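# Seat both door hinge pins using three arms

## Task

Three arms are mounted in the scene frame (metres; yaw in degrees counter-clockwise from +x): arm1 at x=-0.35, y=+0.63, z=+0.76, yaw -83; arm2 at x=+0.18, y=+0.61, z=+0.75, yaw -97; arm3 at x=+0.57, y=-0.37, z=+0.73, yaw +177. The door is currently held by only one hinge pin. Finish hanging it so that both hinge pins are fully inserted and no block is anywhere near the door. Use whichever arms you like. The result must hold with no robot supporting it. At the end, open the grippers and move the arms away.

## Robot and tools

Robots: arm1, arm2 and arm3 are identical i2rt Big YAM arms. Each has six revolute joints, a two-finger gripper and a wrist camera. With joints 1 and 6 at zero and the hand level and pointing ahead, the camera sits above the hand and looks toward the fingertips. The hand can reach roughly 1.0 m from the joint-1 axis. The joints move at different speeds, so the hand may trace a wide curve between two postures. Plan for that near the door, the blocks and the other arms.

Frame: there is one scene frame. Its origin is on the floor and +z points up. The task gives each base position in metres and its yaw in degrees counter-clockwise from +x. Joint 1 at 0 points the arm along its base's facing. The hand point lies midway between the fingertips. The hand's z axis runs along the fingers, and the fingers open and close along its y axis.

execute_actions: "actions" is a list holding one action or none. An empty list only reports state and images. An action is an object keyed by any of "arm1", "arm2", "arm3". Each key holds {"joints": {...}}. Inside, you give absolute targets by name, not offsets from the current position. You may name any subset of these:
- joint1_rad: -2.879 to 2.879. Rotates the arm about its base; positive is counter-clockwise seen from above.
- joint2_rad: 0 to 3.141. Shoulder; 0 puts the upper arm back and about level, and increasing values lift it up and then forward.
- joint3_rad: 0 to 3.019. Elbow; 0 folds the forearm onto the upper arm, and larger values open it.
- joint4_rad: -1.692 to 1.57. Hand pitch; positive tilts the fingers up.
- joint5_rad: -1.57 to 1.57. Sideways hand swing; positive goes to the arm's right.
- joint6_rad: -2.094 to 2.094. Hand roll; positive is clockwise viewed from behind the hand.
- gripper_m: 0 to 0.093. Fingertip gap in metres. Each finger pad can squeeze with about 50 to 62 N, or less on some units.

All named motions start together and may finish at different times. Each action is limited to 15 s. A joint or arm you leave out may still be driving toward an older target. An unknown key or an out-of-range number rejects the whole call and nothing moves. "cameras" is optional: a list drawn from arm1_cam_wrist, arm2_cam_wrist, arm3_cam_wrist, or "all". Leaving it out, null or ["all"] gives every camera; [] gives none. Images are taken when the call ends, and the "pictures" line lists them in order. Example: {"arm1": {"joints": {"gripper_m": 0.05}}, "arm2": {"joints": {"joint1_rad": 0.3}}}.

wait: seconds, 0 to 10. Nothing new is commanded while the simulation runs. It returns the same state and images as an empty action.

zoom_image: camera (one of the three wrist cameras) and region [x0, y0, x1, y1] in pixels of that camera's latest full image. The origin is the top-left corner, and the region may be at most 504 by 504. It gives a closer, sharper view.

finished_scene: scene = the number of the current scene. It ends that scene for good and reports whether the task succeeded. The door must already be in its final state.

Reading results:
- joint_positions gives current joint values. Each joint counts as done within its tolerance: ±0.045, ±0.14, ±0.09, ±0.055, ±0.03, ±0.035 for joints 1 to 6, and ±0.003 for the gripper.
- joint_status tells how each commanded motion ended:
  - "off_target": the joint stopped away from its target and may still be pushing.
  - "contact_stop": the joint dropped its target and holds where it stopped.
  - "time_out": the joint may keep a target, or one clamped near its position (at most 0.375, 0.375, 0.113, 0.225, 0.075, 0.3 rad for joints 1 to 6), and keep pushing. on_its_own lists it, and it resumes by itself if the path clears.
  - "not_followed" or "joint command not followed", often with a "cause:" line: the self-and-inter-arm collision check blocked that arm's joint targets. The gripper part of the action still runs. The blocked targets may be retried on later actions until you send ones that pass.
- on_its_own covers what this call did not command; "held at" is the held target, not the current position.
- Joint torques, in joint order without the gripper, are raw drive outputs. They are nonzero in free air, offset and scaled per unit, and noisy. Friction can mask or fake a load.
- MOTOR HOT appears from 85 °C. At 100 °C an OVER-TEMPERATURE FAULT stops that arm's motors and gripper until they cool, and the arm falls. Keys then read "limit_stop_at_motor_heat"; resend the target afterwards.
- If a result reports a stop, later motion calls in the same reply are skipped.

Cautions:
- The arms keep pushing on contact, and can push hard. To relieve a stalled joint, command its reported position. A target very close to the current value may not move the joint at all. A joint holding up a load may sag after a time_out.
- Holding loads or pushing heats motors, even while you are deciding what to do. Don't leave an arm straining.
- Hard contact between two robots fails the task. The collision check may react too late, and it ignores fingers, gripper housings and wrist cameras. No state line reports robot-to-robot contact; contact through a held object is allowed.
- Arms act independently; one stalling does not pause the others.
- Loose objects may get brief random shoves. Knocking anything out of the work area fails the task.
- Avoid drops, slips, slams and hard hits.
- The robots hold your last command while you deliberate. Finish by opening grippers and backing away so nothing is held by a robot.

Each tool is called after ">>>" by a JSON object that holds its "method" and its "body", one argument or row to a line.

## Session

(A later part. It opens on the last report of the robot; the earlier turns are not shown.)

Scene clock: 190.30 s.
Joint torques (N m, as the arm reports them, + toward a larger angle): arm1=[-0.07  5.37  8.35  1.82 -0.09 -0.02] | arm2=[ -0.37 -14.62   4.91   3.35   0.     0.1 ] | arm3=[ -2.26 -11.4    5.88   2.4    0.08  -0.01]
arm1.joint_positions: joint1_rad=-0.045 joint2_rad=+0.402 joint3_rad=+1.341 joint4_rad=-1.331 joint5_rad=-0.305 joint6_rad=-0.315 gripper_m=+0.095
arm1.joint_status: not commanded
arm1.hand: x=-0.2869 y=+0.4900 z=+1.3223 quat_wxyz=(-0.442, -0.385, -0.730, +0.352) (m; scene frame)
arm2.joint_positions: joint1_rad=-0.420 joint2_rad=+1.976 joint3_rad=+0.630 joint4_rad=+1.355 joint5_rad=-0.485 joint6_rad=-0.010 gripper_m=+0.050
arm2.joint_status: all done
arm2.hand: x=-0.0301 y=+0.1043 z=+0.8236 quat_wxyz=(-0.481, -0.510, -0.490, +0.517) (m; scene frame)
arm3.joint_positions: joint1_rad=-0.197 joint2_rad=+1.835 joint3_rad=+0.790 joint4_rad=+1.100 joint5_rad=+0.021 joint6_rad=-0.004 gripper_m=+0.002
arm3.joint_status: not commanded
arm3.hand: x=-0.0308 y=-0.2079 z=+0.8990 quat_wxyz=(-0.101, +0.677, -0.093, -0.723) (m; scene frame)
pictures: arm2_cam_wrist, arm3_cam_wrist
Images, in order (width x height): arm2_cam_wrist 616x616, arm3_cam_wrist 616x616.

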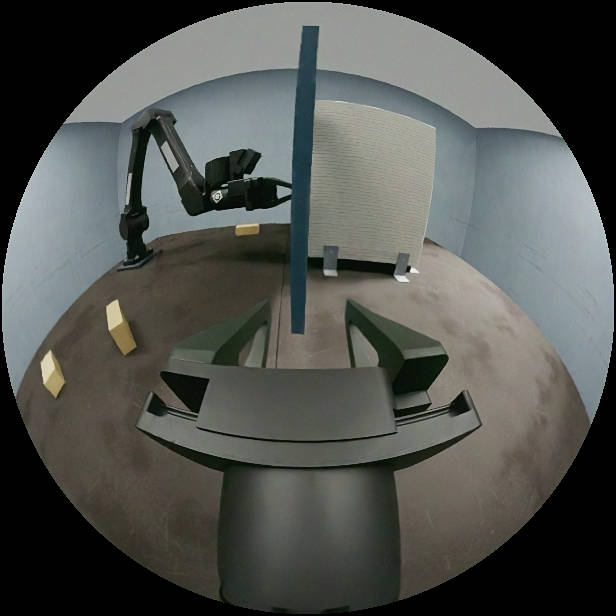

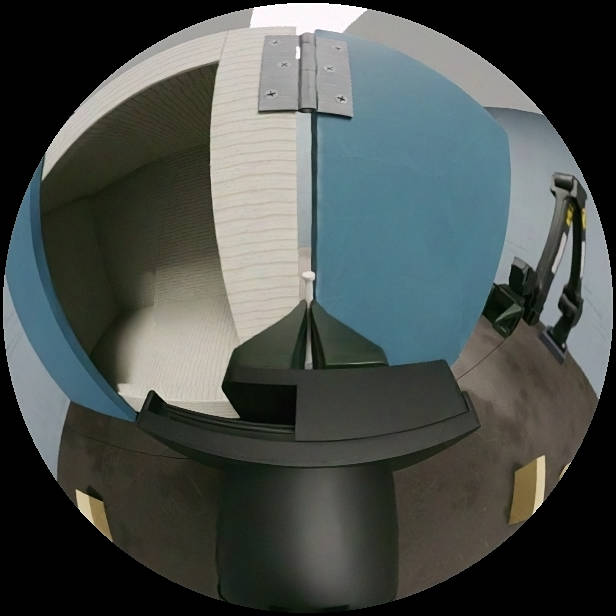

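>>> {"method": "execute_actions", "body": {
  "actions": [
    {"arm2":{"joints":{"joint1_rad":-0.354,"joint2_rad":2.055,"joint3_rad":0.825,"joint4_rad":1.245,"joint5_rad":-0.455}}}
  ],
  "cameras": ["arm2_cam_wrist"]
}}

Scene clock: 201.57 s.
Joint torques (N m, as the arm reports them, + toward a larger angle): arm1=[-0.18  5.41  8.41  1.82 -0.1  -0.03] | arm2=[ -1.19 -17.25   5.57   1.6    0.14   0.13] | arm3=[ -2.22 -11.45   5.88   2.43   0.08  -0.01]
arm1.joint_positions: joint1_rad=-0.045 joint2_rad=+0.402 joint3_rad=+1.341 joint4_rad=-1.331 joint5_rad=-0.305 joint6_rad=-0.315 gripper_m=+0.095
arm1.joint_status: not commanded
arm1.hand: x=-0.2869 y=+0.4900 z=+1.3223 quat_wxyz=(-0.442, -0.385, -0.730, +0.352) (m; scene frame)
arm2.joint_positions: joint1_rad=-0.350 joint2_rad=+2.040 joint3_rad=+0.807 joint4_rad=+1.266 joint5_rad=-0.457 joint6_rad=-0.010 gripper_m=+0.050
arm2.joint_status: all done
arm2.hand: x=-0.0264 y=+0.0358 z=+0.8263 quat_wxyz=(-0.495, -0.492, -0.498, +0.515) (m; scene frame)
arm3.joint_positions: joint1_rad=-0.197 joint2_rad=+1.835 joint3_rad=+0.790 joint4_rad=+1.100 joint5_rad=+0.021 joint6_rad=-0.004 gripper_m=+0.002
arm3.joint_status: not commanded
arm3.hand: x=-0.0308 y=-0.2079 z=+0.8990 quat_wxyz=(-0.101, +0.677, -0.093, -0.723) (m; scene frame)
pictures: arm2_cam_wrist
Images, in order (width x height): arm2_cam_wrist 616x616.

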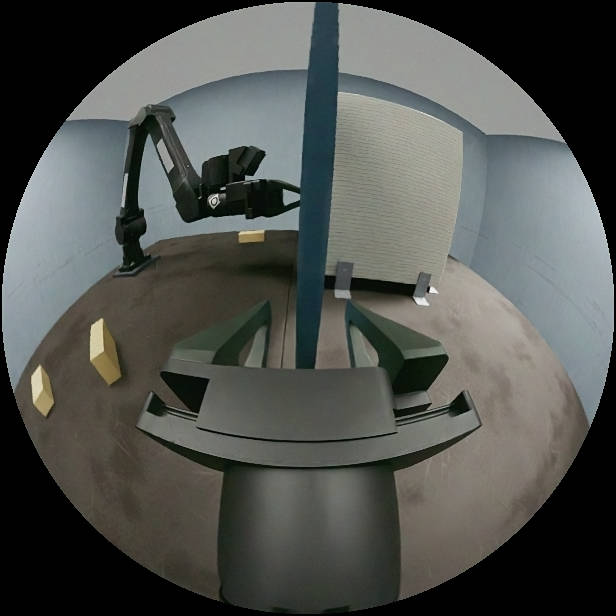

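>>> {"method": "execute_actions", "body": {
  "actions": [
    {"arm2":{"joints":{"joint6_rad":0.025,"gripper_m":0.0}}}
  ],
  "cameras": []
}}

>>> {"method": "execute_actions", "body": {
  "actions": [
    {"arm2":{"joints":{"joint2_rad":2.0,"joint4_rad":1.29}},"arm3":{"joints":{"joint2_rad":1.895,"joint4_rad":1.14}}}
  ],
  "cameras": ["arm3_cam_wrist"]
}}

Scene clock: 208.23 s.
Joint torques (N m, as the arm reports them, + toward a larger angle): arm1=[-0.15  5.37  8.37  1.82 -0.1  -0.03] | arm2=[ -1.11 -16.7    5.67   1.57   0.11   0.12] | arm3=[ -2.14 -11.52   5.85   2.43   0.08  -0.01]
arm1.joint_positions: joint1_rad=-0.045 joint2_rad=+0.402 joint3_rad=+1.341 joint4_rad=-1.331 joint5_rad=-0.305 joint6_rad=-0.315 gripper_m=+0.095
arm1.joint_status: not commanded
arm1.hand: x=-0.2869 y=+0.4900 z=+1.3223 quat_wxyz=(-0.442, -0.385, -0.730, +0.352) (m; scene frame)
arm2.joint_positions: joint1_rad=-0.350 joint2_rad=+2.040 joint3_rad=+0.807 joint4_rad=+1.265 joint5_rad=-0.455 joint6_rad=+0.013 gripper_m=+0.013
arm2.joint_status: gripper_m off_target (ended at +0.013, target +0.000); the others done
arm2.hand: x=-0.0266 y=+0.0358 z=+0.8261 quat_wxyz=(-0.500, -0.498, -0.492, +0.509) (m; scene frame)
arm3.joint_positions: joint1_rad=-0.197 joint2_rad=+1.835 joint3_rad=+0.790 joint4_rad=+1.100 joint5_rad=+0.021 joint6_rad=-0.004 gripper_m=+0.002
arm3.joint_status: not commanded
arm3.hand: x=-0.0308 y=-0.2079 z=+0.8990 quat_wxyz=(-0.101, +0.677, -0.093, -0.723) (m; scene frame)
pictures: none
No camera images: the call's "cameras" was empty. Leave "cameras" out to get every camera's image.

Scene clock: 208.90 s.
Joint torques (N m, as the arm reports them, + toward a larger angle): arm1=[-0.17  5.36  8.38  1.84 -0.09 -0.03] | arm2=[ -0.78 -22.33   5.54   3.21   0.07   0.11] | arm3=[ -2.15 -11.83   5.58   2.38   0.07  -0.01]
arm1.joint_positions: joint1_rad=-0.045 joint2_rad=+0.402 joint3_rad=+1.341 joint4_rad=-1.331 joint5_rad=-0.305 joint6_rad=-0.315 gripper_m=+0.095
arm1.joint_status: not commanded
arm1.hand: x=-0.2869 y=+0.4900 z=+1.3223 quat_wxyz=(-0.442, -0.385, -0.730, +0.352) (m; scene frame)
arm2.joint_positions: joint1_rad=-0.350 joint2_rad=+2.037 joint3_rad=+0.807 joint4_rad=+1.265 joint5_rad=-0.455 joint6_rad=+0.014 gripper_m=+0.013
arm2.joint_status: all done
arm2.hand: x=-0.0268 y=+0.0356 z=+0.8279 quat_wxyz=(-0.501, -0.498, -0.491, +0.510) (m; scene frame)
arm3.joint_positions: joint1_rad=-0.197 joint2_rad=+1.876 joint3_rad=+0.790 joint4_rad=+1.130 joint5_rad=+0.021 joint6_rad=-0.004 gripper_m=+0.002
arm3.joint_status: all done
arm3.hand: x=-0.0315 y=-0.2077 z=+0.8814 quat_wxyz=(-0.100, +0.682, -0.094, -0.719) (m; scene frame)
pictures: arm3_cam_wrist
Images, in order (width x height): arm3_cam_wrist 616x616.

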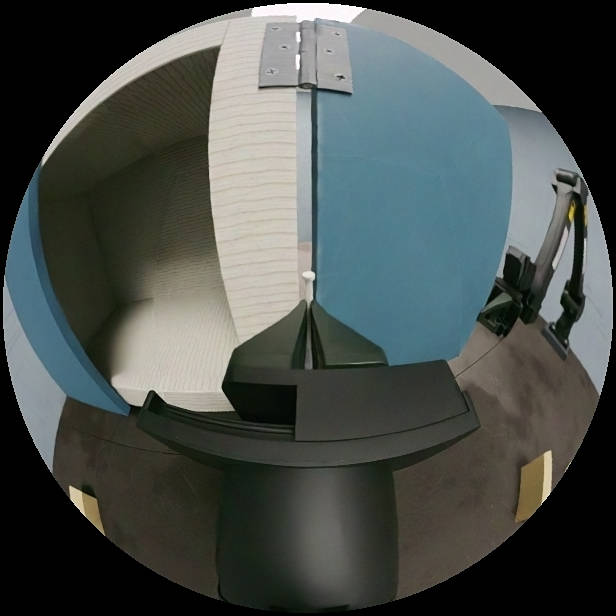

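>>> {"method": "execute_actions", "body": {
  "actions": [
    {"arm3":{"joints":{"joint2_rad":1.935,"joint4_rad":1.18}}}
  ],
  "cameras": ["arm3_cam_wrist","arm2_cam_wrist"]
}}

>>> {"method": "zoom_image", "body": {
  "camera": "arm2_cam_wrist",
  "region": [260, 160, 330, 260]
}}

Scene clock: 214.67 s.
Joint torques (N m, as the arm reports them, + toward a larger angle): arm1=[-0.16  5.44  8.35  1.81 -0.09 -0.02] | arm2=[ -0.86 -22.4    5.68   3.3    0.07   0.12] | arm3=[ -2.26 -11.81   5.29   2.44   0.07  -0.01]
arm1.joint_positions: joint1_rad=-0.045 joint2_rad=+0.402 joint3_rad=+1.341 joint4_rad=-1.331 joint5_rad=-0.305 joint6_rad=-0.315 gripper_m=+0.095
arm1.joint_status: not commanded
arm1.hand: x=-0.2869 y=+0.4900 z=+1.3223 quat_wxyz=(-0.442, -0.385, -0.730, +0.352) (m; scene frame)
arm2.joint_positions: joint1_rad=-0.350 joint2_rad=+2.037 joint3_rad=+0.807 joint4_rad=+1.265 joint5_rad=-0.455 joint6_rad=+0.014 gripper_m=+0.013
arm2.joint_status: not commanded
arm2.hand: x=-0.0268 y=+0.0356 z=+0.8279 quat_wxyz=(-0.501, -0.498, -0.491, +0.510) (m; scene frame)
arm3.joint_positions: joint1_rad=-0.197 joint2_rad=+1.916 joint3_rad=+0.790 joint4_rad=+1.169 joint5_rad=+0.021 joint6_rad=-0.004 gripper_m=+0.002
arm3.joint_status: all done
arm3.hand: x=-0.0315 y=-0.2077 z=+0.8674 quat_wxyz=(-0.100, +0.682, -0.094, -0.719) (m; scene frame)
pictures: arm2_cam_wrist, arm3_cam_wrist
Images, in order (width x height): arm2_cam_wrist 616x616, arm3_cam_wrist 616x616.

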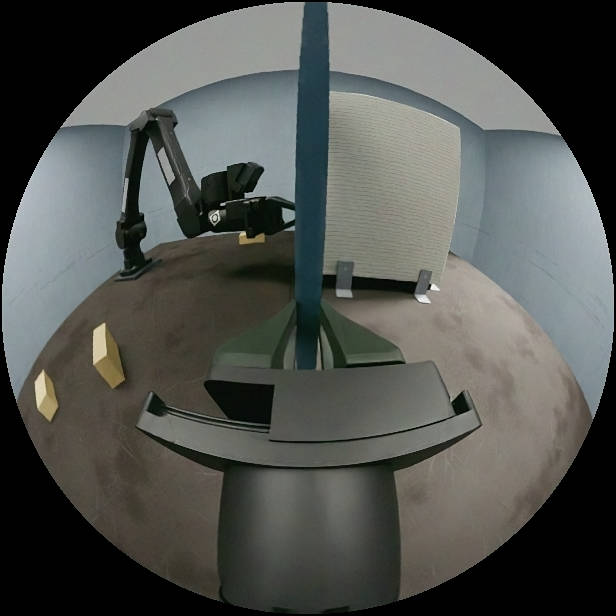

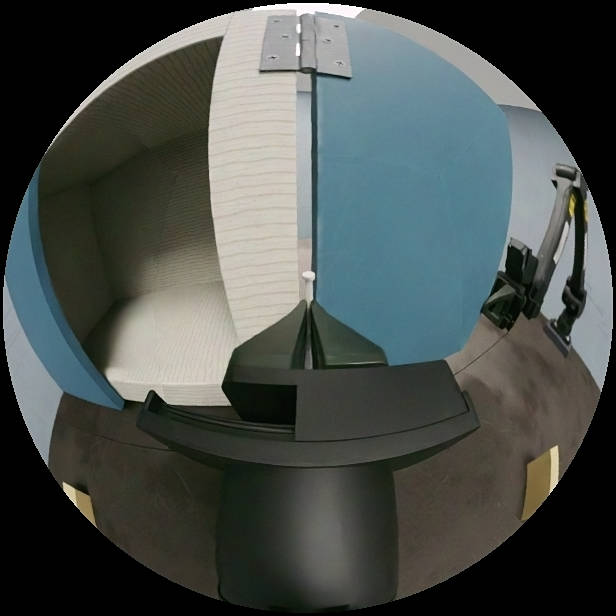

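Region (260, 160, 330, 260) of arm2_cam_wrist's 616x616 image, scaled by 5.040, with more detail than that image has; it fills the left 353 columns of this view, and the rest is white.

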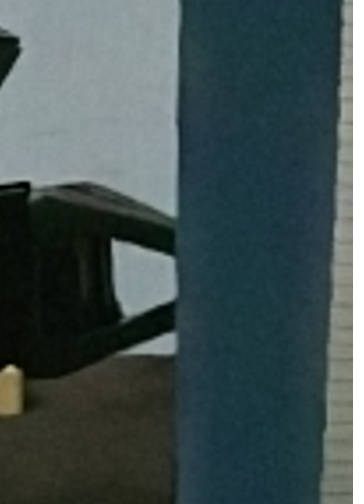

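>>> {"method": "execute_actions", "body": {
  "actions": []
}}

Scene clock: 231.17 s.
Joint torques (N m, as the arm reports them, + toward a larger angle): arm1=[-0.06  5.41  8.36  1.82 -0.1  -0.03] | arm2=[ -1.1  -22.28   5.6    3.28   0.06   0.14] | arm3=[ -2.25 -11.81   5.26   2.41   0.07   0.  ]
arm1.joint_positions: joint1_rad=-0.045 joint2_rad=+0.402 joint3_rad=+1.341 joint4_rad=-1.331 joint5_rad=-0.305 joint6_rad=-0.315 gripper_m=+0.095
arm1.joint_status: not commanded
arm1.hand: x=-0.2869 y=+0.4900 z=+1.3223 quat_wxyz=(-0.442, -0.385, -0.730, +0.352) (m; scene frame)
arm2.joint_positions: joint1_rad=-0.350 joint2_rad=+2.037 joint3_rad=+0.807 joint4_rad=+1.265 joint5_rad=-0.455 joint6_rad=+0.014 gripper_m=+0.013
arm2.joint_status: not commanded
arm2.hand: x=-0.0268 y=+0.0356 z=+0.8279 quat_wxyz=(-0.501, -0.498, -0.491, +0.510) (m; scene frame)
arm3.joint_positions: joint1_rad=-0.197 joint2_rad=+1.916 joint3_rad=+0.790 joint4_rad=+1.169 joint5_rad=+0.021 joint6_rad=-0.004 gripper_m=+0.002
arm3.joint_status: all done
arm3.hand: x=-0.0315 y=-0.2077 z=+0.8674 quat_wxyz=(-0.100, +0.682, -0.094, -0.719) (m; scene frame)
pictures: arm1_cam_wrist, arm2_cam_wrist, arm3_cam_wrist
Images, in order (width x height): arm1_cam_wrist 616x616, arm2_cam_wrist 616x616, arm3_cam_wrist 616x616.

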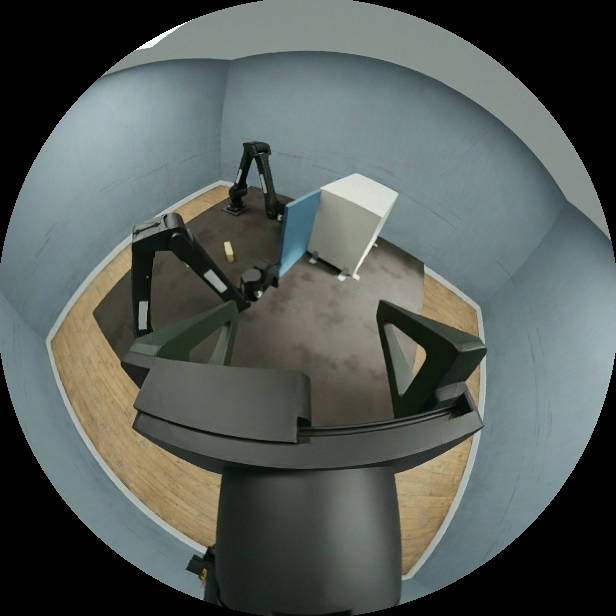

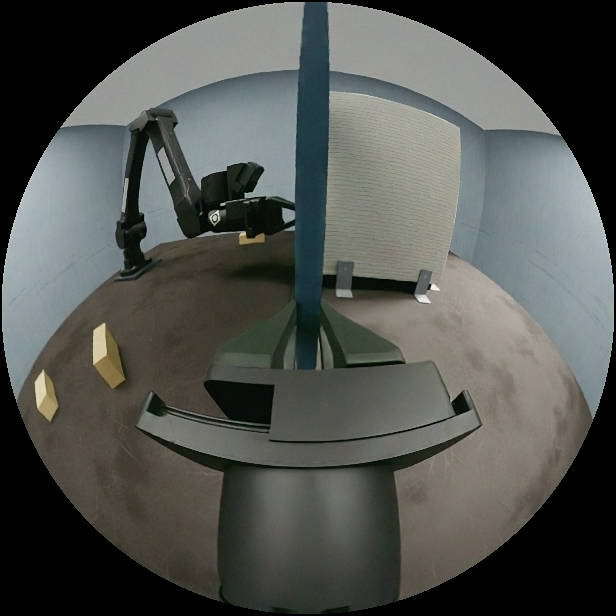

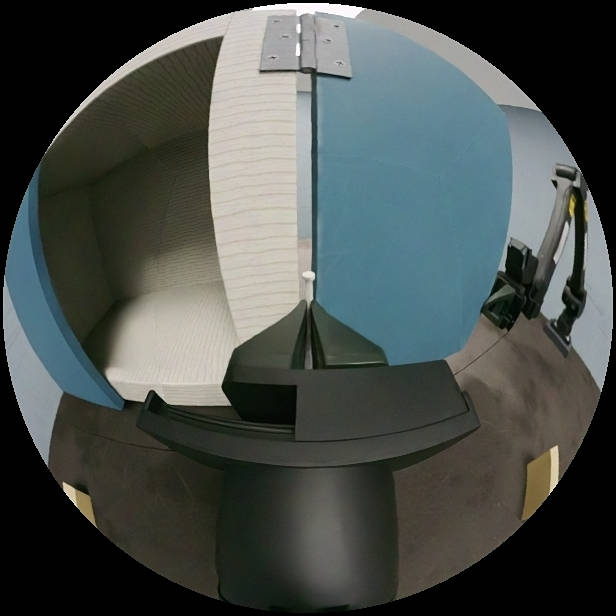

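>>> {"method": "execute_actions", "body": {
  "actions": [
    {"arm3":{"joints":{"joint2_rad":1.905,"joint3_rad":0.79,"joint4_rad":1.17,"gripper_m":0.016}}}
  ],
  "cameras": ["arm3_cam_wrist"]
}}

>>> {"method": "execute_actions", "body": {
  "actions": [
    {"arm3":{"joints":{"joint2_rad":1.77,"joint3_rad":0.79,"joint4_rad":1.01}}}
  ],
  "cameras": ["arm3_cam_wrist"]
}}

Scene clock: 236.43 s.
Joint torques (N m, as the arm reports them, + toward a larger angle): arm1=[-0.01  5.38  8.35  1.8  -0.1  -0.03] | arm2=[ -0.96 -22.15   5.64   3.35   0.07   0.11] | arm3=[ -1.68 -14.06   6.04   2.03  -0.12   0.  ]
arm1.joint_positions: joint1_rad=-0.045 joint2_rad=+0.402 joint3_rad=+1.341 joint4_rad=-1.331 joint5_rad=-0.305 joint6_rad=-0.315 gripper_m=+0.095
arm1.joint_status: not commanded
arm1.hand: x=-0.2869 y=+0.4900 z=+1.3223 quat_wxyz=(-0.442, -0.385, -0.730, +0.352) (m; scene frame)
arm2.joint_positions: joint1_rad=-0.350 joint2_rad=+2.037 joint3_rad=+0.807 joint4_rad=+1.265 joint5_rad=-0.455 joint6_rad=+0.015 gripper_m=+0.013
arm2.joint_status: not commanded
arm2.hand: x=-0.0268 y=+0.0356 z=+0.8279 quat_wxyz=(-0.501, -0.498, -0.491, +0.510) (m; scene frame)
arm3.joint_positions: joint1_rad=-0.204 joint2_rad=+1.915 joint3_rad=+0.790 joint4_rad=+1.169 joint5_rad=+0.025 joint6_rad=-0.004 gripper_m=+0.016
arm3.joint_status: all done
arm3.hand: x=-0.0302 y=-0.2028 z=+0.8677 quat_wxyz=(-0.104, +0.681, -0.098, -0.718) (m; scene frame)
pictures: arm3_cam_wrist
Images, in order (width x height): arm3_cam_wrist 616x616.

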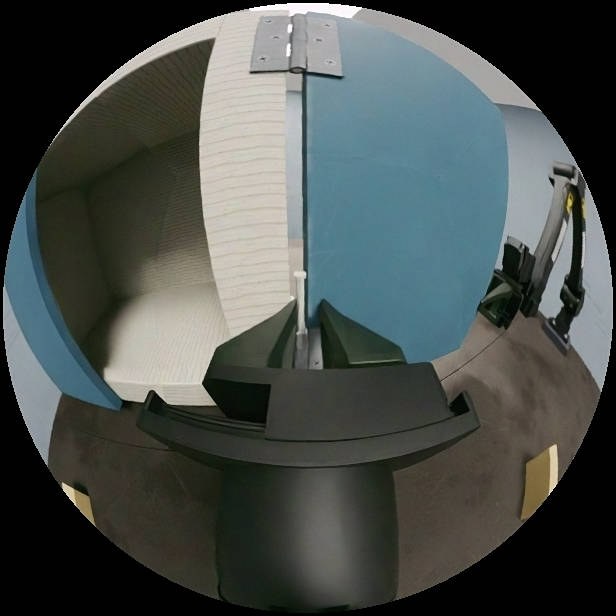

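Scene clock: 237.37 s.
Joint torques (N m, as the arm reports them, + toward a larger angle): arm1=[-0.1   5.31  8.38  1.82 -0.09 -0.03] | arm2=[ -0.89 -22.49   5.64   3.36   0.06   0.1 ] | arm3=[ -1.91 -11.38   7.73   1.55   0.08   0.  ]
arm1.joint_positions: joint1_rad=-0.045 joint2_rad=+0.402 joint3_rad=+1.341 joint4_rad=-1.331 joint5_rad=-0.305 joint6_rad=-0.315 gripper_m=+0.095
arm1.joint_status: not commanded
arm1.hand: x=-0.2869 y=+0.4900 z=+1.3223 quat_wxyz=(-0.442, -0.385, -0.730, +0.352) (m; scene frame)
arm2.joint_positions: joint1_rad=-0.350 joint2_rad=+2.037 joint3_rad=+0.807 joint4_rad=+1.265 joint5_rad=-0.455 joint6_rad=+0.015 gripper_m=+0.013
arm2.joint_status: not commanded
arm2.hand: x=-0.0268 y=+0.0356 z=+0.8279 quat_wxyz=(-0.501, -0.498, -0.491, +0.510) (m; scene frame)
arm3.joint_positions: joint1_rad=-0.204 joint2_rad=+1.758 joint3_rad=+0.783 joint4_rad=+1.021 joint5_rad=+0.021 joint6_rad=-0.004 gripper_m=+0.016
arm3.joint_status: all done
arm3.hand: x=-0.0253 y=-0.2049 z=+0.9229 quat_wxyz=(-0.103, +0.680, -0.096, -0.719) (m; scene frame)
pictures: arm3_cam_wrist
Images, in order (width x height): arm3_cam_wrist 616x616.

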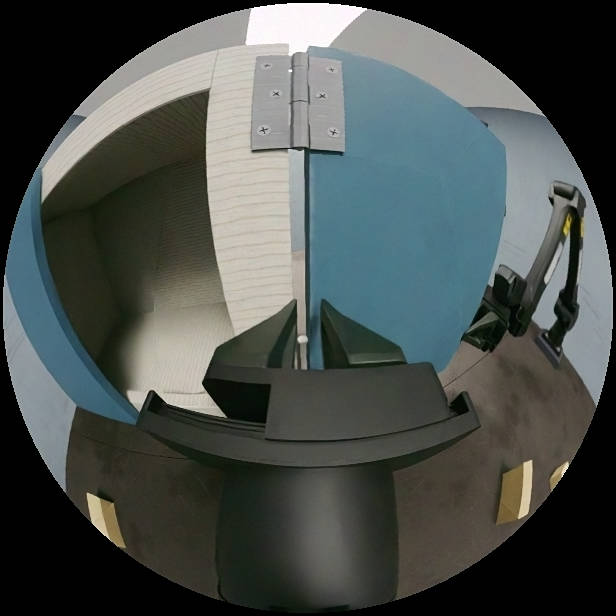

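>>> {"method": "execute_actions", "body": {
  "actions": [
    {"arm3":{"joints":{"joint2_rad":1.795,"joint3_rad":0.81,"joint4_rad":1.02,"joint5_rad":0.003,"gripper_m":0.0}}}
  ],
  "cameras": ["arm3_cam_wrist"]
}}

Scene clock: 243.23 s.
Joint torques (N m, as the arm reports them, + toward a larger angle): arm1=[-0.09  5.44  8.38  1.82 -0.1  -0.03] | arm2=[ -0.97 -22.1    5.62   3.38   0.05   0.15] | arm3=[ -1.56 -11.8    9.2    1.97   0.    -0.01]
arm1.joint_positions: joint1_rad=-0.045 joint2_rad=+0.402 joint3_rad=+1.341 joint4_rad=-1.331 joint5_rad=-0.305 joint6_rad=-0.315 gripper_m=+0.095
arm1.joint_status: not commanded
arm1.hand: x=-0.2869 y=+0.4900 z=+1.3223 quat_wxyz=(-0.442, -0.385, -0.730, +0.352) (m; scene frame)
arm2.joint_positions: joint1_rad=-0.350 joint2_rad=+2.037 joint3_rad=+0.807 joint4_rad=+1.265 joint5_rad=-0.455 joint6_rad=+0.015 gripper_m=+0.013
arm2.joint_status: not commanded
arm2.hand: x=-0.0268 y=+0.0356 z=+0.8279 quat_wxyz=(-0.501, -0.498, -0.491, +0.510) (m; scene frame)
arm3.joint_positions: joint1_rad=-0.204 joint2_rad=+1.784 joint3_rad=+0.783 joint4_rad=+1.021 joint5_rad=+0.005 joint6_rad=-0.004 gripper_m=+0.001
arm3.joint_status: all done
arm3.hand: x=-0.0273 y=-0.2072 z=+0.9074 quat_wxyz=(-0.096, +0.690, -0.091, -0.711) (m; scene frame)
pictures: arm3_cam_wrist
Images, in order (width x height): arm3_cam_wrist 616x616.

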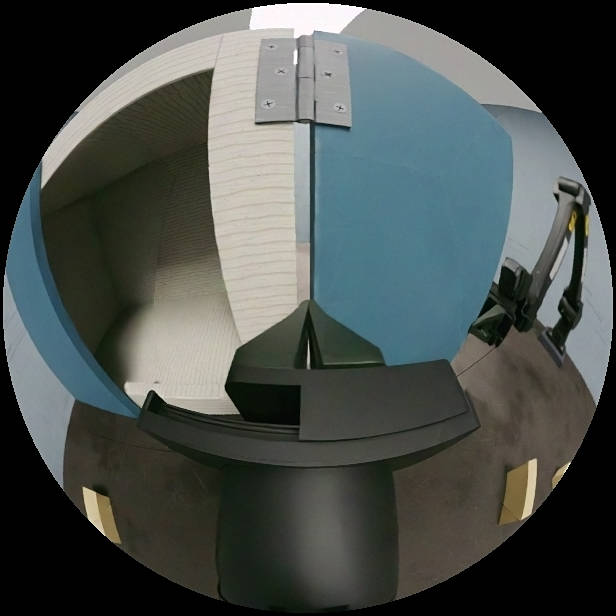

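>>> {"method": "execute_actions", "body": {
  "actions": [
    {"arm3":{"joints":{"joint2_rad":1.83,"joint3_rad":0.828,"joint4_rad":1.05}}}
  ],
  "cameras": ["arm3_cam_wrist"]
}}

Scene clock: 249.13 s.
Joint torques (N m, as the arm reports them, + toward a larger angle): arm1=[-0.15  5.28  8.38  1.85 -0.09 -0.02] | arm2=[ -1.21 -22.2    5.61   3.28   0.05   0.12] | arm3=[ -1.57 -11.9    9.48   2.68   0.06   0.  ]
arm1.joint_positions: joint1_rad=-0.045 joint2_rad=+0.402 joint3_rad=+1.341 joint4_rad=-1.331 joint5_rad=-0.305 joint6_rad=-0.315 gripper_m=+0.095
arm1.joint_status: not commanded
arm1.hand: x=-0.2869 y=+0.4900 z=+1.3223 quat_wxyz=(-0.442, -0.385, -0.730, +0.352) (m; scene frame)
arm2.joint_positions: joint1_rad=-0.350 joint2_rad=+2.037 joint3_rad=+0.807 joint4_rad=+1.265 joint5_rad=-0.455 joint6_rad=+0.015 gripper_m=+0.013
arm2.joint_status: not commanded
arm2.hand: x=-0.0268 y=+0.0356 z=+0.8279 quat_wxyz=(-0.501, -0.498, -0.491, +0.510) (m; scene frame)
arm3.joint_positions: joint1_rad=-0.204 joint2_rad=+1.817 joint3_rad=+0.796 joint4_rad=+1.032 joint5_rad=+0.004 joint6_rad=-0.004 gripper_m=+0.001
arm3.joint_status: all done
arm3.hand: x=-0.0327 y=-0.2059 z=+0.8960 quat_wxyz=(-0.096, +0.694, -0.091, -0.708) (m; scene frame)
pictures: arm3_cam_wrist
Images, in order (width x height): arm3_cam_wrist 616x616.

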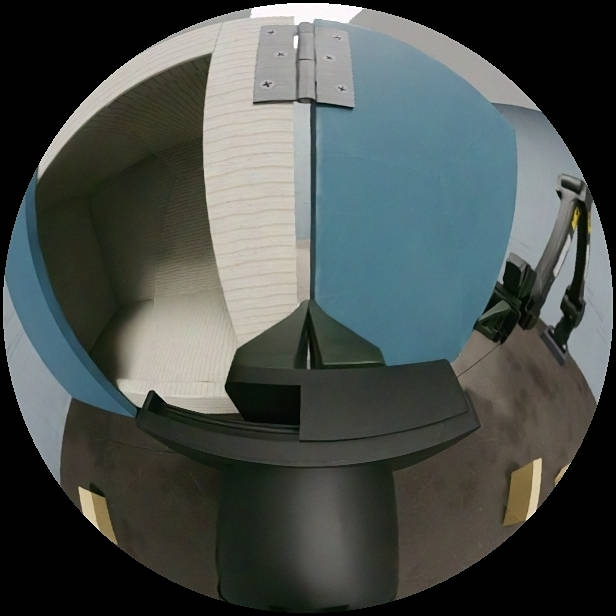

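>>> {"method": "execute_actions", "body": {
  "actions": [
    {"arm3":{"joints":{"joint2_rad":1.885,"joint3_rad":0.80,"joint4_rad":1.105,"joint5_rad":-0.005}}}
  ],
  "cameras": ["arm3_cam_wrist"]
}}

Scene clock: 254.13 s.
Joint torques (N m, as the arm reports them, + toward a larger angle): arm1=[-0.16  5.4   8.38  1.82 -0.1  -0.03] | arm2=[ -0.68 -22.41   5.61   3.28   0.07   0.13] | arm3=[ -1.6  -12.3    6.7    2.7    0.02  -0.01]
arm1.joint_positions: joint1_rad=-0.045 joint2_rad=+0.402 joint3_rad=+1.341 joint4_rad=-1.331 joint5_rad=-0.305 joint6_rad=-0.315 gripper_m=+0.095
arm1.joint_status: not commanded
arm1.hand: x=-0.2869 y=+0.4900 z=+1.3223 quat_wxyz=(-0.442, -0.385, -0.730, +0.352) (m; scene frame)
arm2.joint_positions: joint1_rad=-0.350 joint2_rad=+2.037 joint3_rad=+0.807 joint4_rad=+1.265 joint5_rad=-0.455 joint6_rad=+0.015 gripper_m=+0.013
arm2.joint_status: not commanded
arm2.hand: x=-0.0268 y=+0.0356 z=+0.8279 quat_wxyz=(-0.501, -0.498, -0.491, +0.510) (m; scene frame)
arm3.joint_positions: joint1_rad=-0.204 joint2_rad=+1.875 joint3_rad=+0.796 joint4_rad=+1.086 joint5_rad=-0.003 joint6_rad=-0.004 gripper_m=+0.001
arm3.joint_status: all done
arm3.hand: x=-0.0340 y=-0.2069 z=+0.8744 quat_wxyz=(-0.093, +0.695, -0.089, -0.707) (m; scene frame)
pictures: arm3_cam_wrist
Images, in order (width x height): arm3_cam_wrist 616x616.

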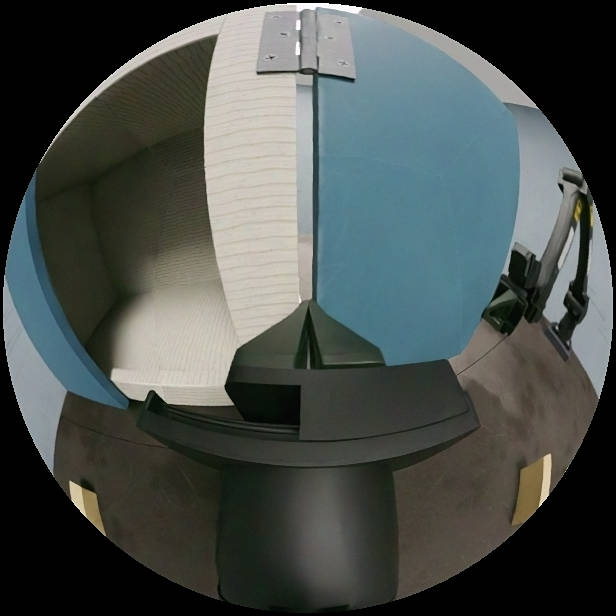

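>>> {"method": "execute_actions", "body": {
  "actions": [
    {"arm3":{"joints":{"joint2_rad":1.94,"joint3_rad":0.80,"joint4_rad":1.15}}}
  ],
  "cameras": ["arm3_cam_wrist"]
}}

Scene clock: 266.50 s.
Joint torques (N m, as the arm reports them, + toward a larger angle): arm1=[-0.16  5.4   8.38  1.83 -0.1  -0.03] | arm2=[ -0.75 -22.37   5.64   3.35   0.09   0.13] | arm3=[ -1.57 -11.71   6.41   2.26   0.03  -0.01]
arm1.joint_positions: joint1_rad=-0.045 joint2_rad=+0.402 joint3_rad=+1.341 joint4_rad=-1.331 joint5_rad=-0.305 joint6_rad=-0.315 gripper_m=+0.095
arm1.joint_status: not commanded
arm1.hand: x=-0.2869 y=+0.4900 z=+1.3223 quat_wxyz=(-0.442, -0.385, -0.730, +0.352) (m; scene frame)
arm2.joint_positions: joint1_rad=-0.350 joint2_rad=+2.037 joint3_rad=+0.807 joint4_rad=+1.265 joint5_rad=-0.455 joint6_rad=+0.015 gripper_m=+0.013
arm2.joint_status: not commanded
arm2.hand: x=-0.0268 y=+0.0356 z=+0.8279 quat_wxyz=(-0.501, -0.498, -0.491, +0.510) (m; scene frame)
arm3.joint_positions: joint1_rad=-0.204 joint2_rad=+1.917 joint3_rad=+0.796 joint4_rad=+1.143 joint5_rad=-0.004 joint6_rad=-0.004 gripper_m=+0.001
arm3.joint_status: all done
arm3.hand: x=-0.0340 y=-0.2070 z=+0.8627 quat_wxyz=(-0.094, +0.690, -0.088, -0.712) (m; scene frame)
pictures: arm3_cam_wrist
Images, in order (width x height): arm3_cam_wrist 616x616.

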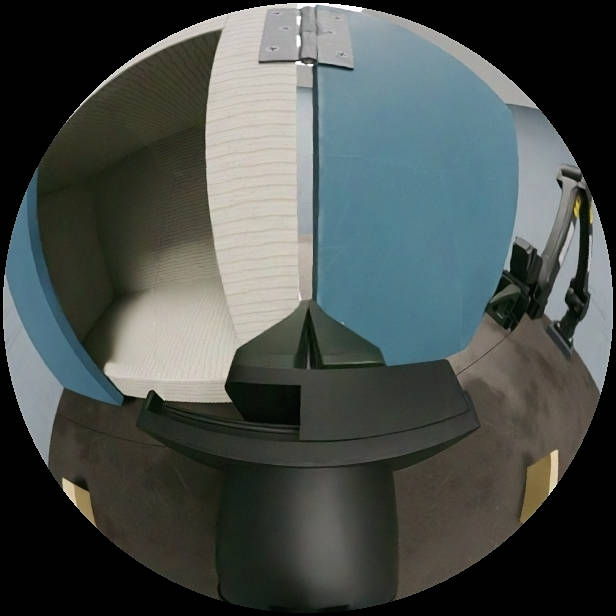

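One more press to confirm it bottomed out.

>>> {"method": "execute_actions", "body": {
  "actions": [
    {"arm3":{"joints":{"joint2_rad":1.965,"joint4_rad":1.15}}}
  ],
  "cameras": []
}}

>>> {"method": "execute_actions", "body": {
  "actions": [
    {"arm3":{"joints":{"joint2_rad":1.80,"joint3_rad":0.74,"joint4_rad":1.1}},"arm2":{"joints":{"joint2_rad":2.035,"gripper_m":0.06}}}
  ],
  "cameras": ["arm3_cam_wrist"]
}}

>>> {"method": "execute_actions", "body": {
  "actions": [
    {"arm3":{"joints":{"joint2_rad":1.5,"joint3_rad":0.5,"joint4_rad":0.8,"gripper_m":0.06}},"arm2":{"joints":{"joint2_rad":1.75,"joint3_rad":0.55,"joint4_rad":1.1}}}
  ]
}}

Scene clock: 273.17 s.
Joint torques (N m, as the arm reports them, + toward a larger angle): arm1=[-0.11  5.48  8.39  1.81 -0.1  -0.02] | arm2=[ -0.65 -22.33   5.61   3.26   0.06   0.12] | arm3=[ -1.61 -10.4    6.3    1.83   0.04   0.  ]
arm1.joint_positions: joint1_rad=-0.045 joint2_rad=+0.402 joint3_rad=+1.341 joint4_rad=-1.331 joint5_rad=-0.305 joint6_rad=-0.315 gripper_m=+0.095
arm1.joint_status: not commanded
arm1.hand: x=-0.2869 y=+0.4900 z=+1.3223 quat_wxyz=(-0.442, -0.385, -0.730, +0.352) (m; scene frame)
arm2.joint_positions: joint1_rad=-0.350 joint2_rad=+2.037 joint3_rad=+0.807 joint4_rad=+1.265 joint5_rad=-0.455 joint6_rad=+0.015 gripper_m=+0.013
arm2.joint_status: not commanded
arm2.hand: x=-0.0268 y=+0.0356 z=+0.8279 quat_wxyz=(-0.501, -0.498, -0.491, +0.510) (m; scene frame)
arm3.joint_positions: joint1_rad=-0.204 joint2_rad=+1.923 joint3_rad=+0.796 joint4_rad=+1.155 joint5_rad=-0.004 joint6_rad=-0.004 gripper_m=+0.001
arm3.joint_status: all done
arm3.hand: x=-0.0339 y=-0.2070 z=+0.8621 quat_wxyz=(-0.094, +0.688, -0.088, -0.714) (m; scene frame)
pictures: none
No camera images: the call's "cameras" was empty. Leave "cameras" out to get every camera's image.

Scene clock: 274.17 s.
Joint torques (N m, as the arm reports them, + toward a larger angle): arm1=[-0.16  5.37  8.38  1.82 -0.1  -0.03] | arm2=[ -0.69 -18.48   5.59   3.24   0.07   0.12] | arm3=[ -1.6  -11.97   7.15   1.65   0.06   0.  ]
arm1.joint_positions: joint1_rad=-0.045 joint2_rad=+0.402 joint3_rad=+1.341 joint4_rad=-1.331 joint5_rad=-0.305 joint6_rad=-0.315 gripper_m=+0.095
arm1.joint_status: not commanded
arm1.hand: x=-0.2869 y=+0.4900 z=+1.3223 quat_wxyz=(-0.442, -0.385, -0.730, +0.352) (m; scene frame)
arm2.joint_positions: joint1_rad=-0.350 joint2_rad=+2.036 joint3_rad=+0.807 joint4_rad=+1.267 joint5_rad=-0.455 joint6_rad=+0.015 gripper_m=+0.060
arm2.joint_status: all done
arm2.hand: x=-0.0269 y=+0.0354 z=+0.8290 quat_wxyz=(-0.501, -0.497, -0.491, +0.511) (m; scene frame)
arm3.joint_positions: joint1_rad=-0.204 joint2_rad=+1.795 joint3_rad=+0.733 joint4_rad=+1.109 joint5_rad=-0.004 joint6_rad=-0.004 gripper_m=+0.001
arm3.joint_status: all done
arm3.hand: x=-0.0120 y=-0.2129 z=+0.8999 quat_wxyz=(-0.095, +0.681, -0.087, -0.721) (m; scene frame)
pictures: arm3_cam_wrist
Images, in order (width x height): arm3_cam_wrist 616x616.

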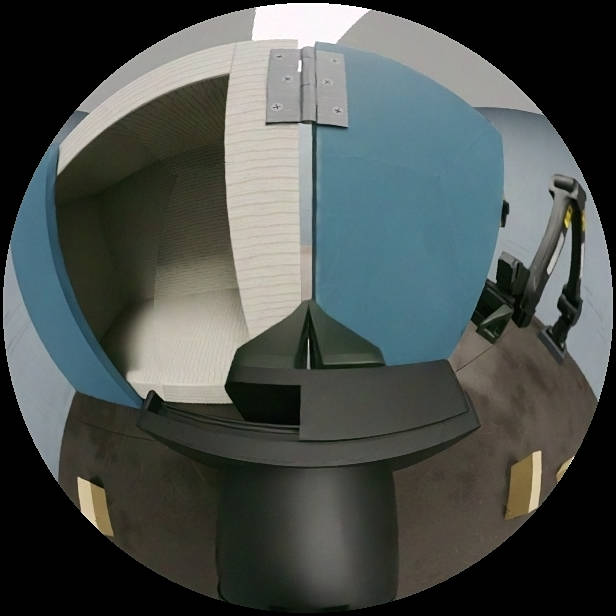

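Scene clock: 275.23 s.
Joint torques (N m, as the arm reports them, + toward a larger angle): arm1=[-0.25  5.37  8.38  1.81 -0.1  -0.02] | arm2=[ -0.51 -13.48   4.18   1.58   0.03   0.1 ] | arm3=[-1.58 -8.39  7.29  1.64  0.06 -0.01]
arm1.joint_positions: joint1_rad=-0.045 joint2_rad=+0.402 joint3_rad=+1.341 joint4_rad=-1.331 joint5_rad=-0.305 joint6_rad=-0.315 gripper_m=+0.095
arm1.joint_status: not commanded
arm1.hand: x=-0.2869 y=+0.4900 z=+1.3223 quat_wxyz=(-0.442, -0.385, -0.730, +0.352) (m; scene frame)
arm2.joint_positions: joint1_rad=-0.350 joint2_rad=+1.745 joint3_rad=+0.558 joint4_rad=+1.121 joint5_rad=-0.455 joint6_rad=+0.015 gripper_m=+0.060
arm2.joint_status: all done
arm2.hand: x=+0.0110 y=+0.1095 z=+0.8645 quat_wxyz=(-0.489, -0.532, -0.502, +0.475) (m; scene frame)
arm3.joint_positions: joint1_rad=-0.204 joint2_rad=+1.497 joint3_rad=+0.497 joint4_rad=+0.811 joint5_rad=-0.004 joint6_rad=-0.004 gripper_m=+0.060
arm3.joint_status: all done
arm3.hand: x=+0.0789 y=-0.2372 z=+0.8823 quat_wxyz=(-0.083, +0.761, -0.097, -0.636) (m; scene frame)
pictures: arm1_cam_wrist, arm2_cam_wrist, arm3_cam_wrist
Images, in order (width x height): arm1_cam_wrist 616x616, arm2_cam_wrist 616x616, arm3_cam_wrist 616x616.

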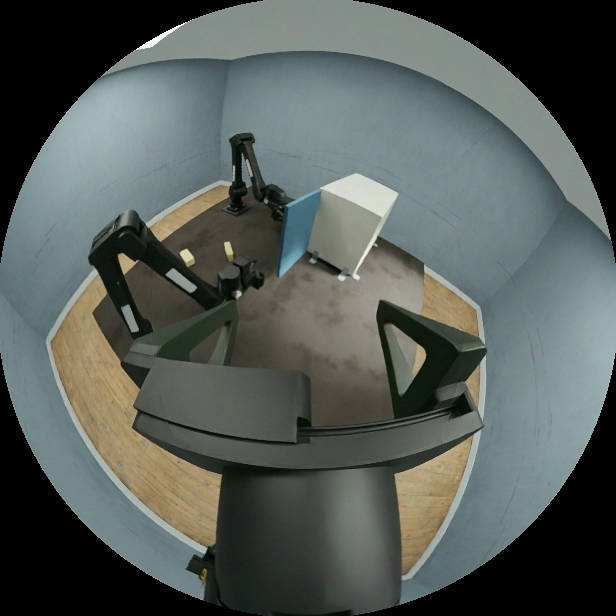

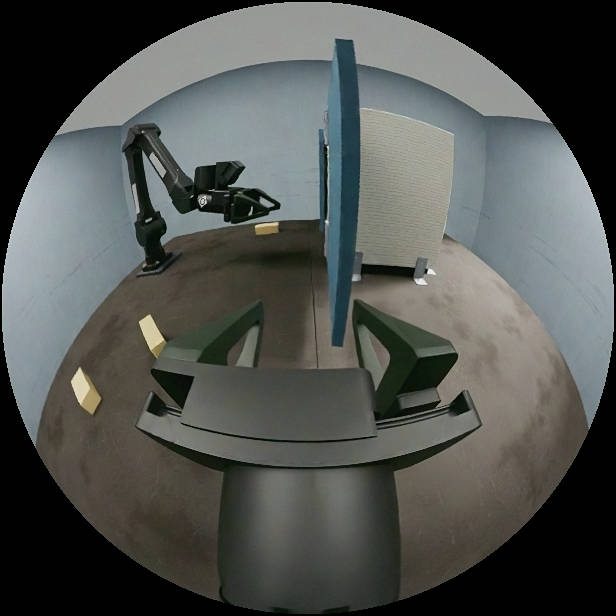

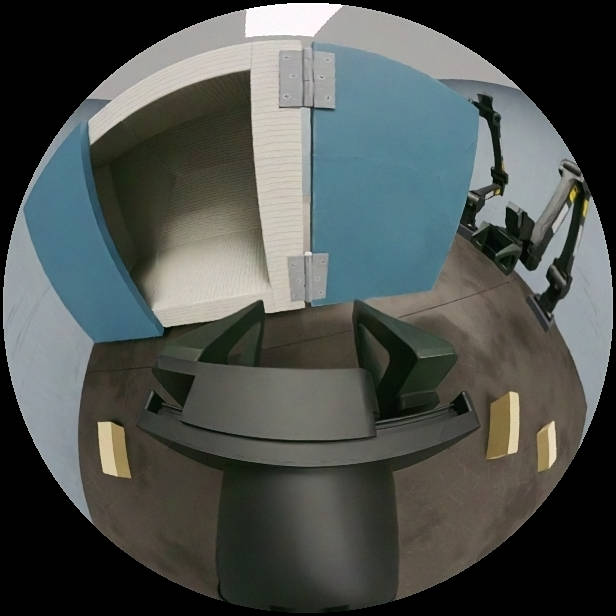

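>>> {"method": "zoom_image", "body": {
  "camera": "arm3_cam_wrist",
  "region": [260, 30, 360, 320]
}}

>>> {"method": "execute_actions", "body": {
  "actions": [
    {"arm3":{"joints":{"joint2_rad":0.9,"joint3_rad":0.5,"joint4_rad":0.2}},"arm2":{"joints":{"joint2_rad":1.0,"joint3_rad":0.55,"joint4_rad":0.4}}}
  ]
}}

Region (260, 30, 360, 320) of arm3_cam_wrist's 616x616 image, scaled by 1.738, with more detail than that image has; it fills the left 174 columns of this view, and the rest is white.

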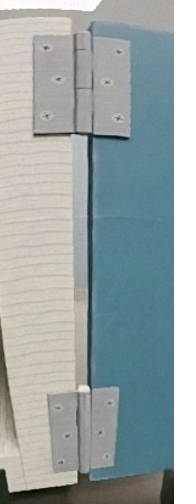

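Scene clock: 281.50 s.
Joint torques (N m, as the arm reports them, + toward a larger angle): arm1=[-0.08  5.36  8.41  1.81 -0.1  -0.03] | arm2=[-0.91 -6.3   8.75  1.51  0.07  0.11] | arm3=[-1.64 -3.88 10.71  1.63  0.06  0.  ]
arm1.joint_positions: joint1_rad=-0.045 joint2_rad=+0.402 joint3_rad=+1.341 joint4_rad=-1.331 joint5_rad=-0.305 joint6_rad=-0.315 gripper_m=+0.095
arm1.joint_status: not commanded
arm1.hand: x=-0.2869 y=+0.4900 z=+1.3223 quat_wxyz=(-0.442, -0.385, -0.730, +0.352) (m; scene frame)
arm2.joint_positions: joint1_rad=-0.350 joint2_rad=+0.999 joint3_rad=+0.556 joint4_rad=+0.421 joint5_rad=-0.455 joint6_rad=+0.015 gripper_m=+0.060
arm2.joint_status: all done
arm2.hand: x=+0.0465 y=+0.1770 z=+1.0598 quat_wxyz=(-0.494, -0.517, -0.497, +0.491) (m; scene frame)
arm3.joint_positions: joint1_rad=-0.204 joint2_rad=+0.898 joint3_rad=+0.497 joint4_rad=+0.211 joint5_rad=-0.004 joint6_rad=-0.004 gripper_m=+0.060
arm3.joint_status: all done
arm3.hand: x=+0.1551 y=-0.2575 z=+1.0096 quat_wxyz=(-0.083, +0.761, -0.097, -0.635) (m; scene frame)
pictures: arm1_cam_wrist, arm2_cam_wrist, arm3_cam_wrist
Images, in order (width x height): arm1_cam_wrist 616x616, arm2_cam_wrist 616x616, arm3_cam_wrist 616x616.

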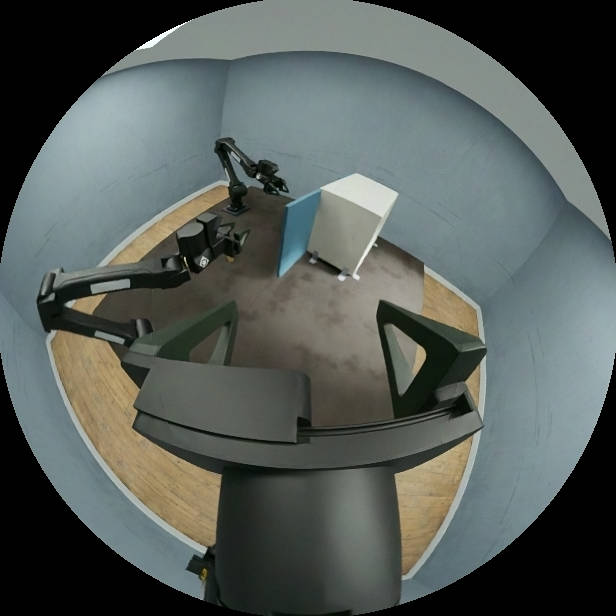

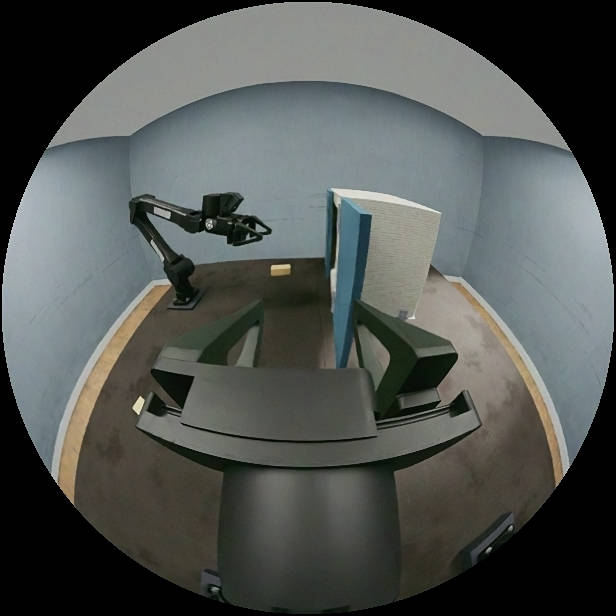

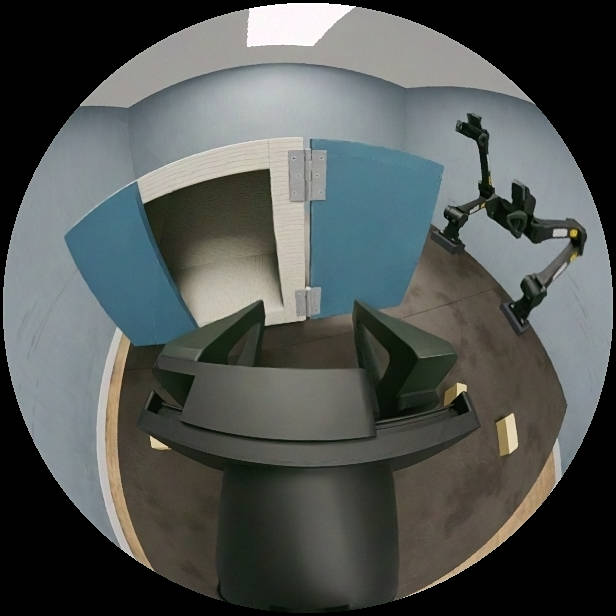

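>>> {"method": "zoom_image", "body": {
  "camera": "arm3_cam_wrist",
  "region": [270, 130, 350, 330]
}}

Region (270, 130, 350, 330) of arm3_cam_wrist's 616x616 image, scaled by 2.520, with more detail than that image has; it fills the left 202 columns of this view, and the rest is white.

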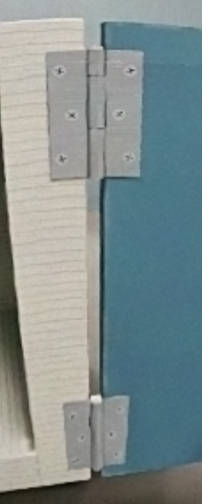

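Both pins are seated.

>>> {"method": "finished_scene", "body": {
  "scene": 2
}}

The scene is finished: the task was done.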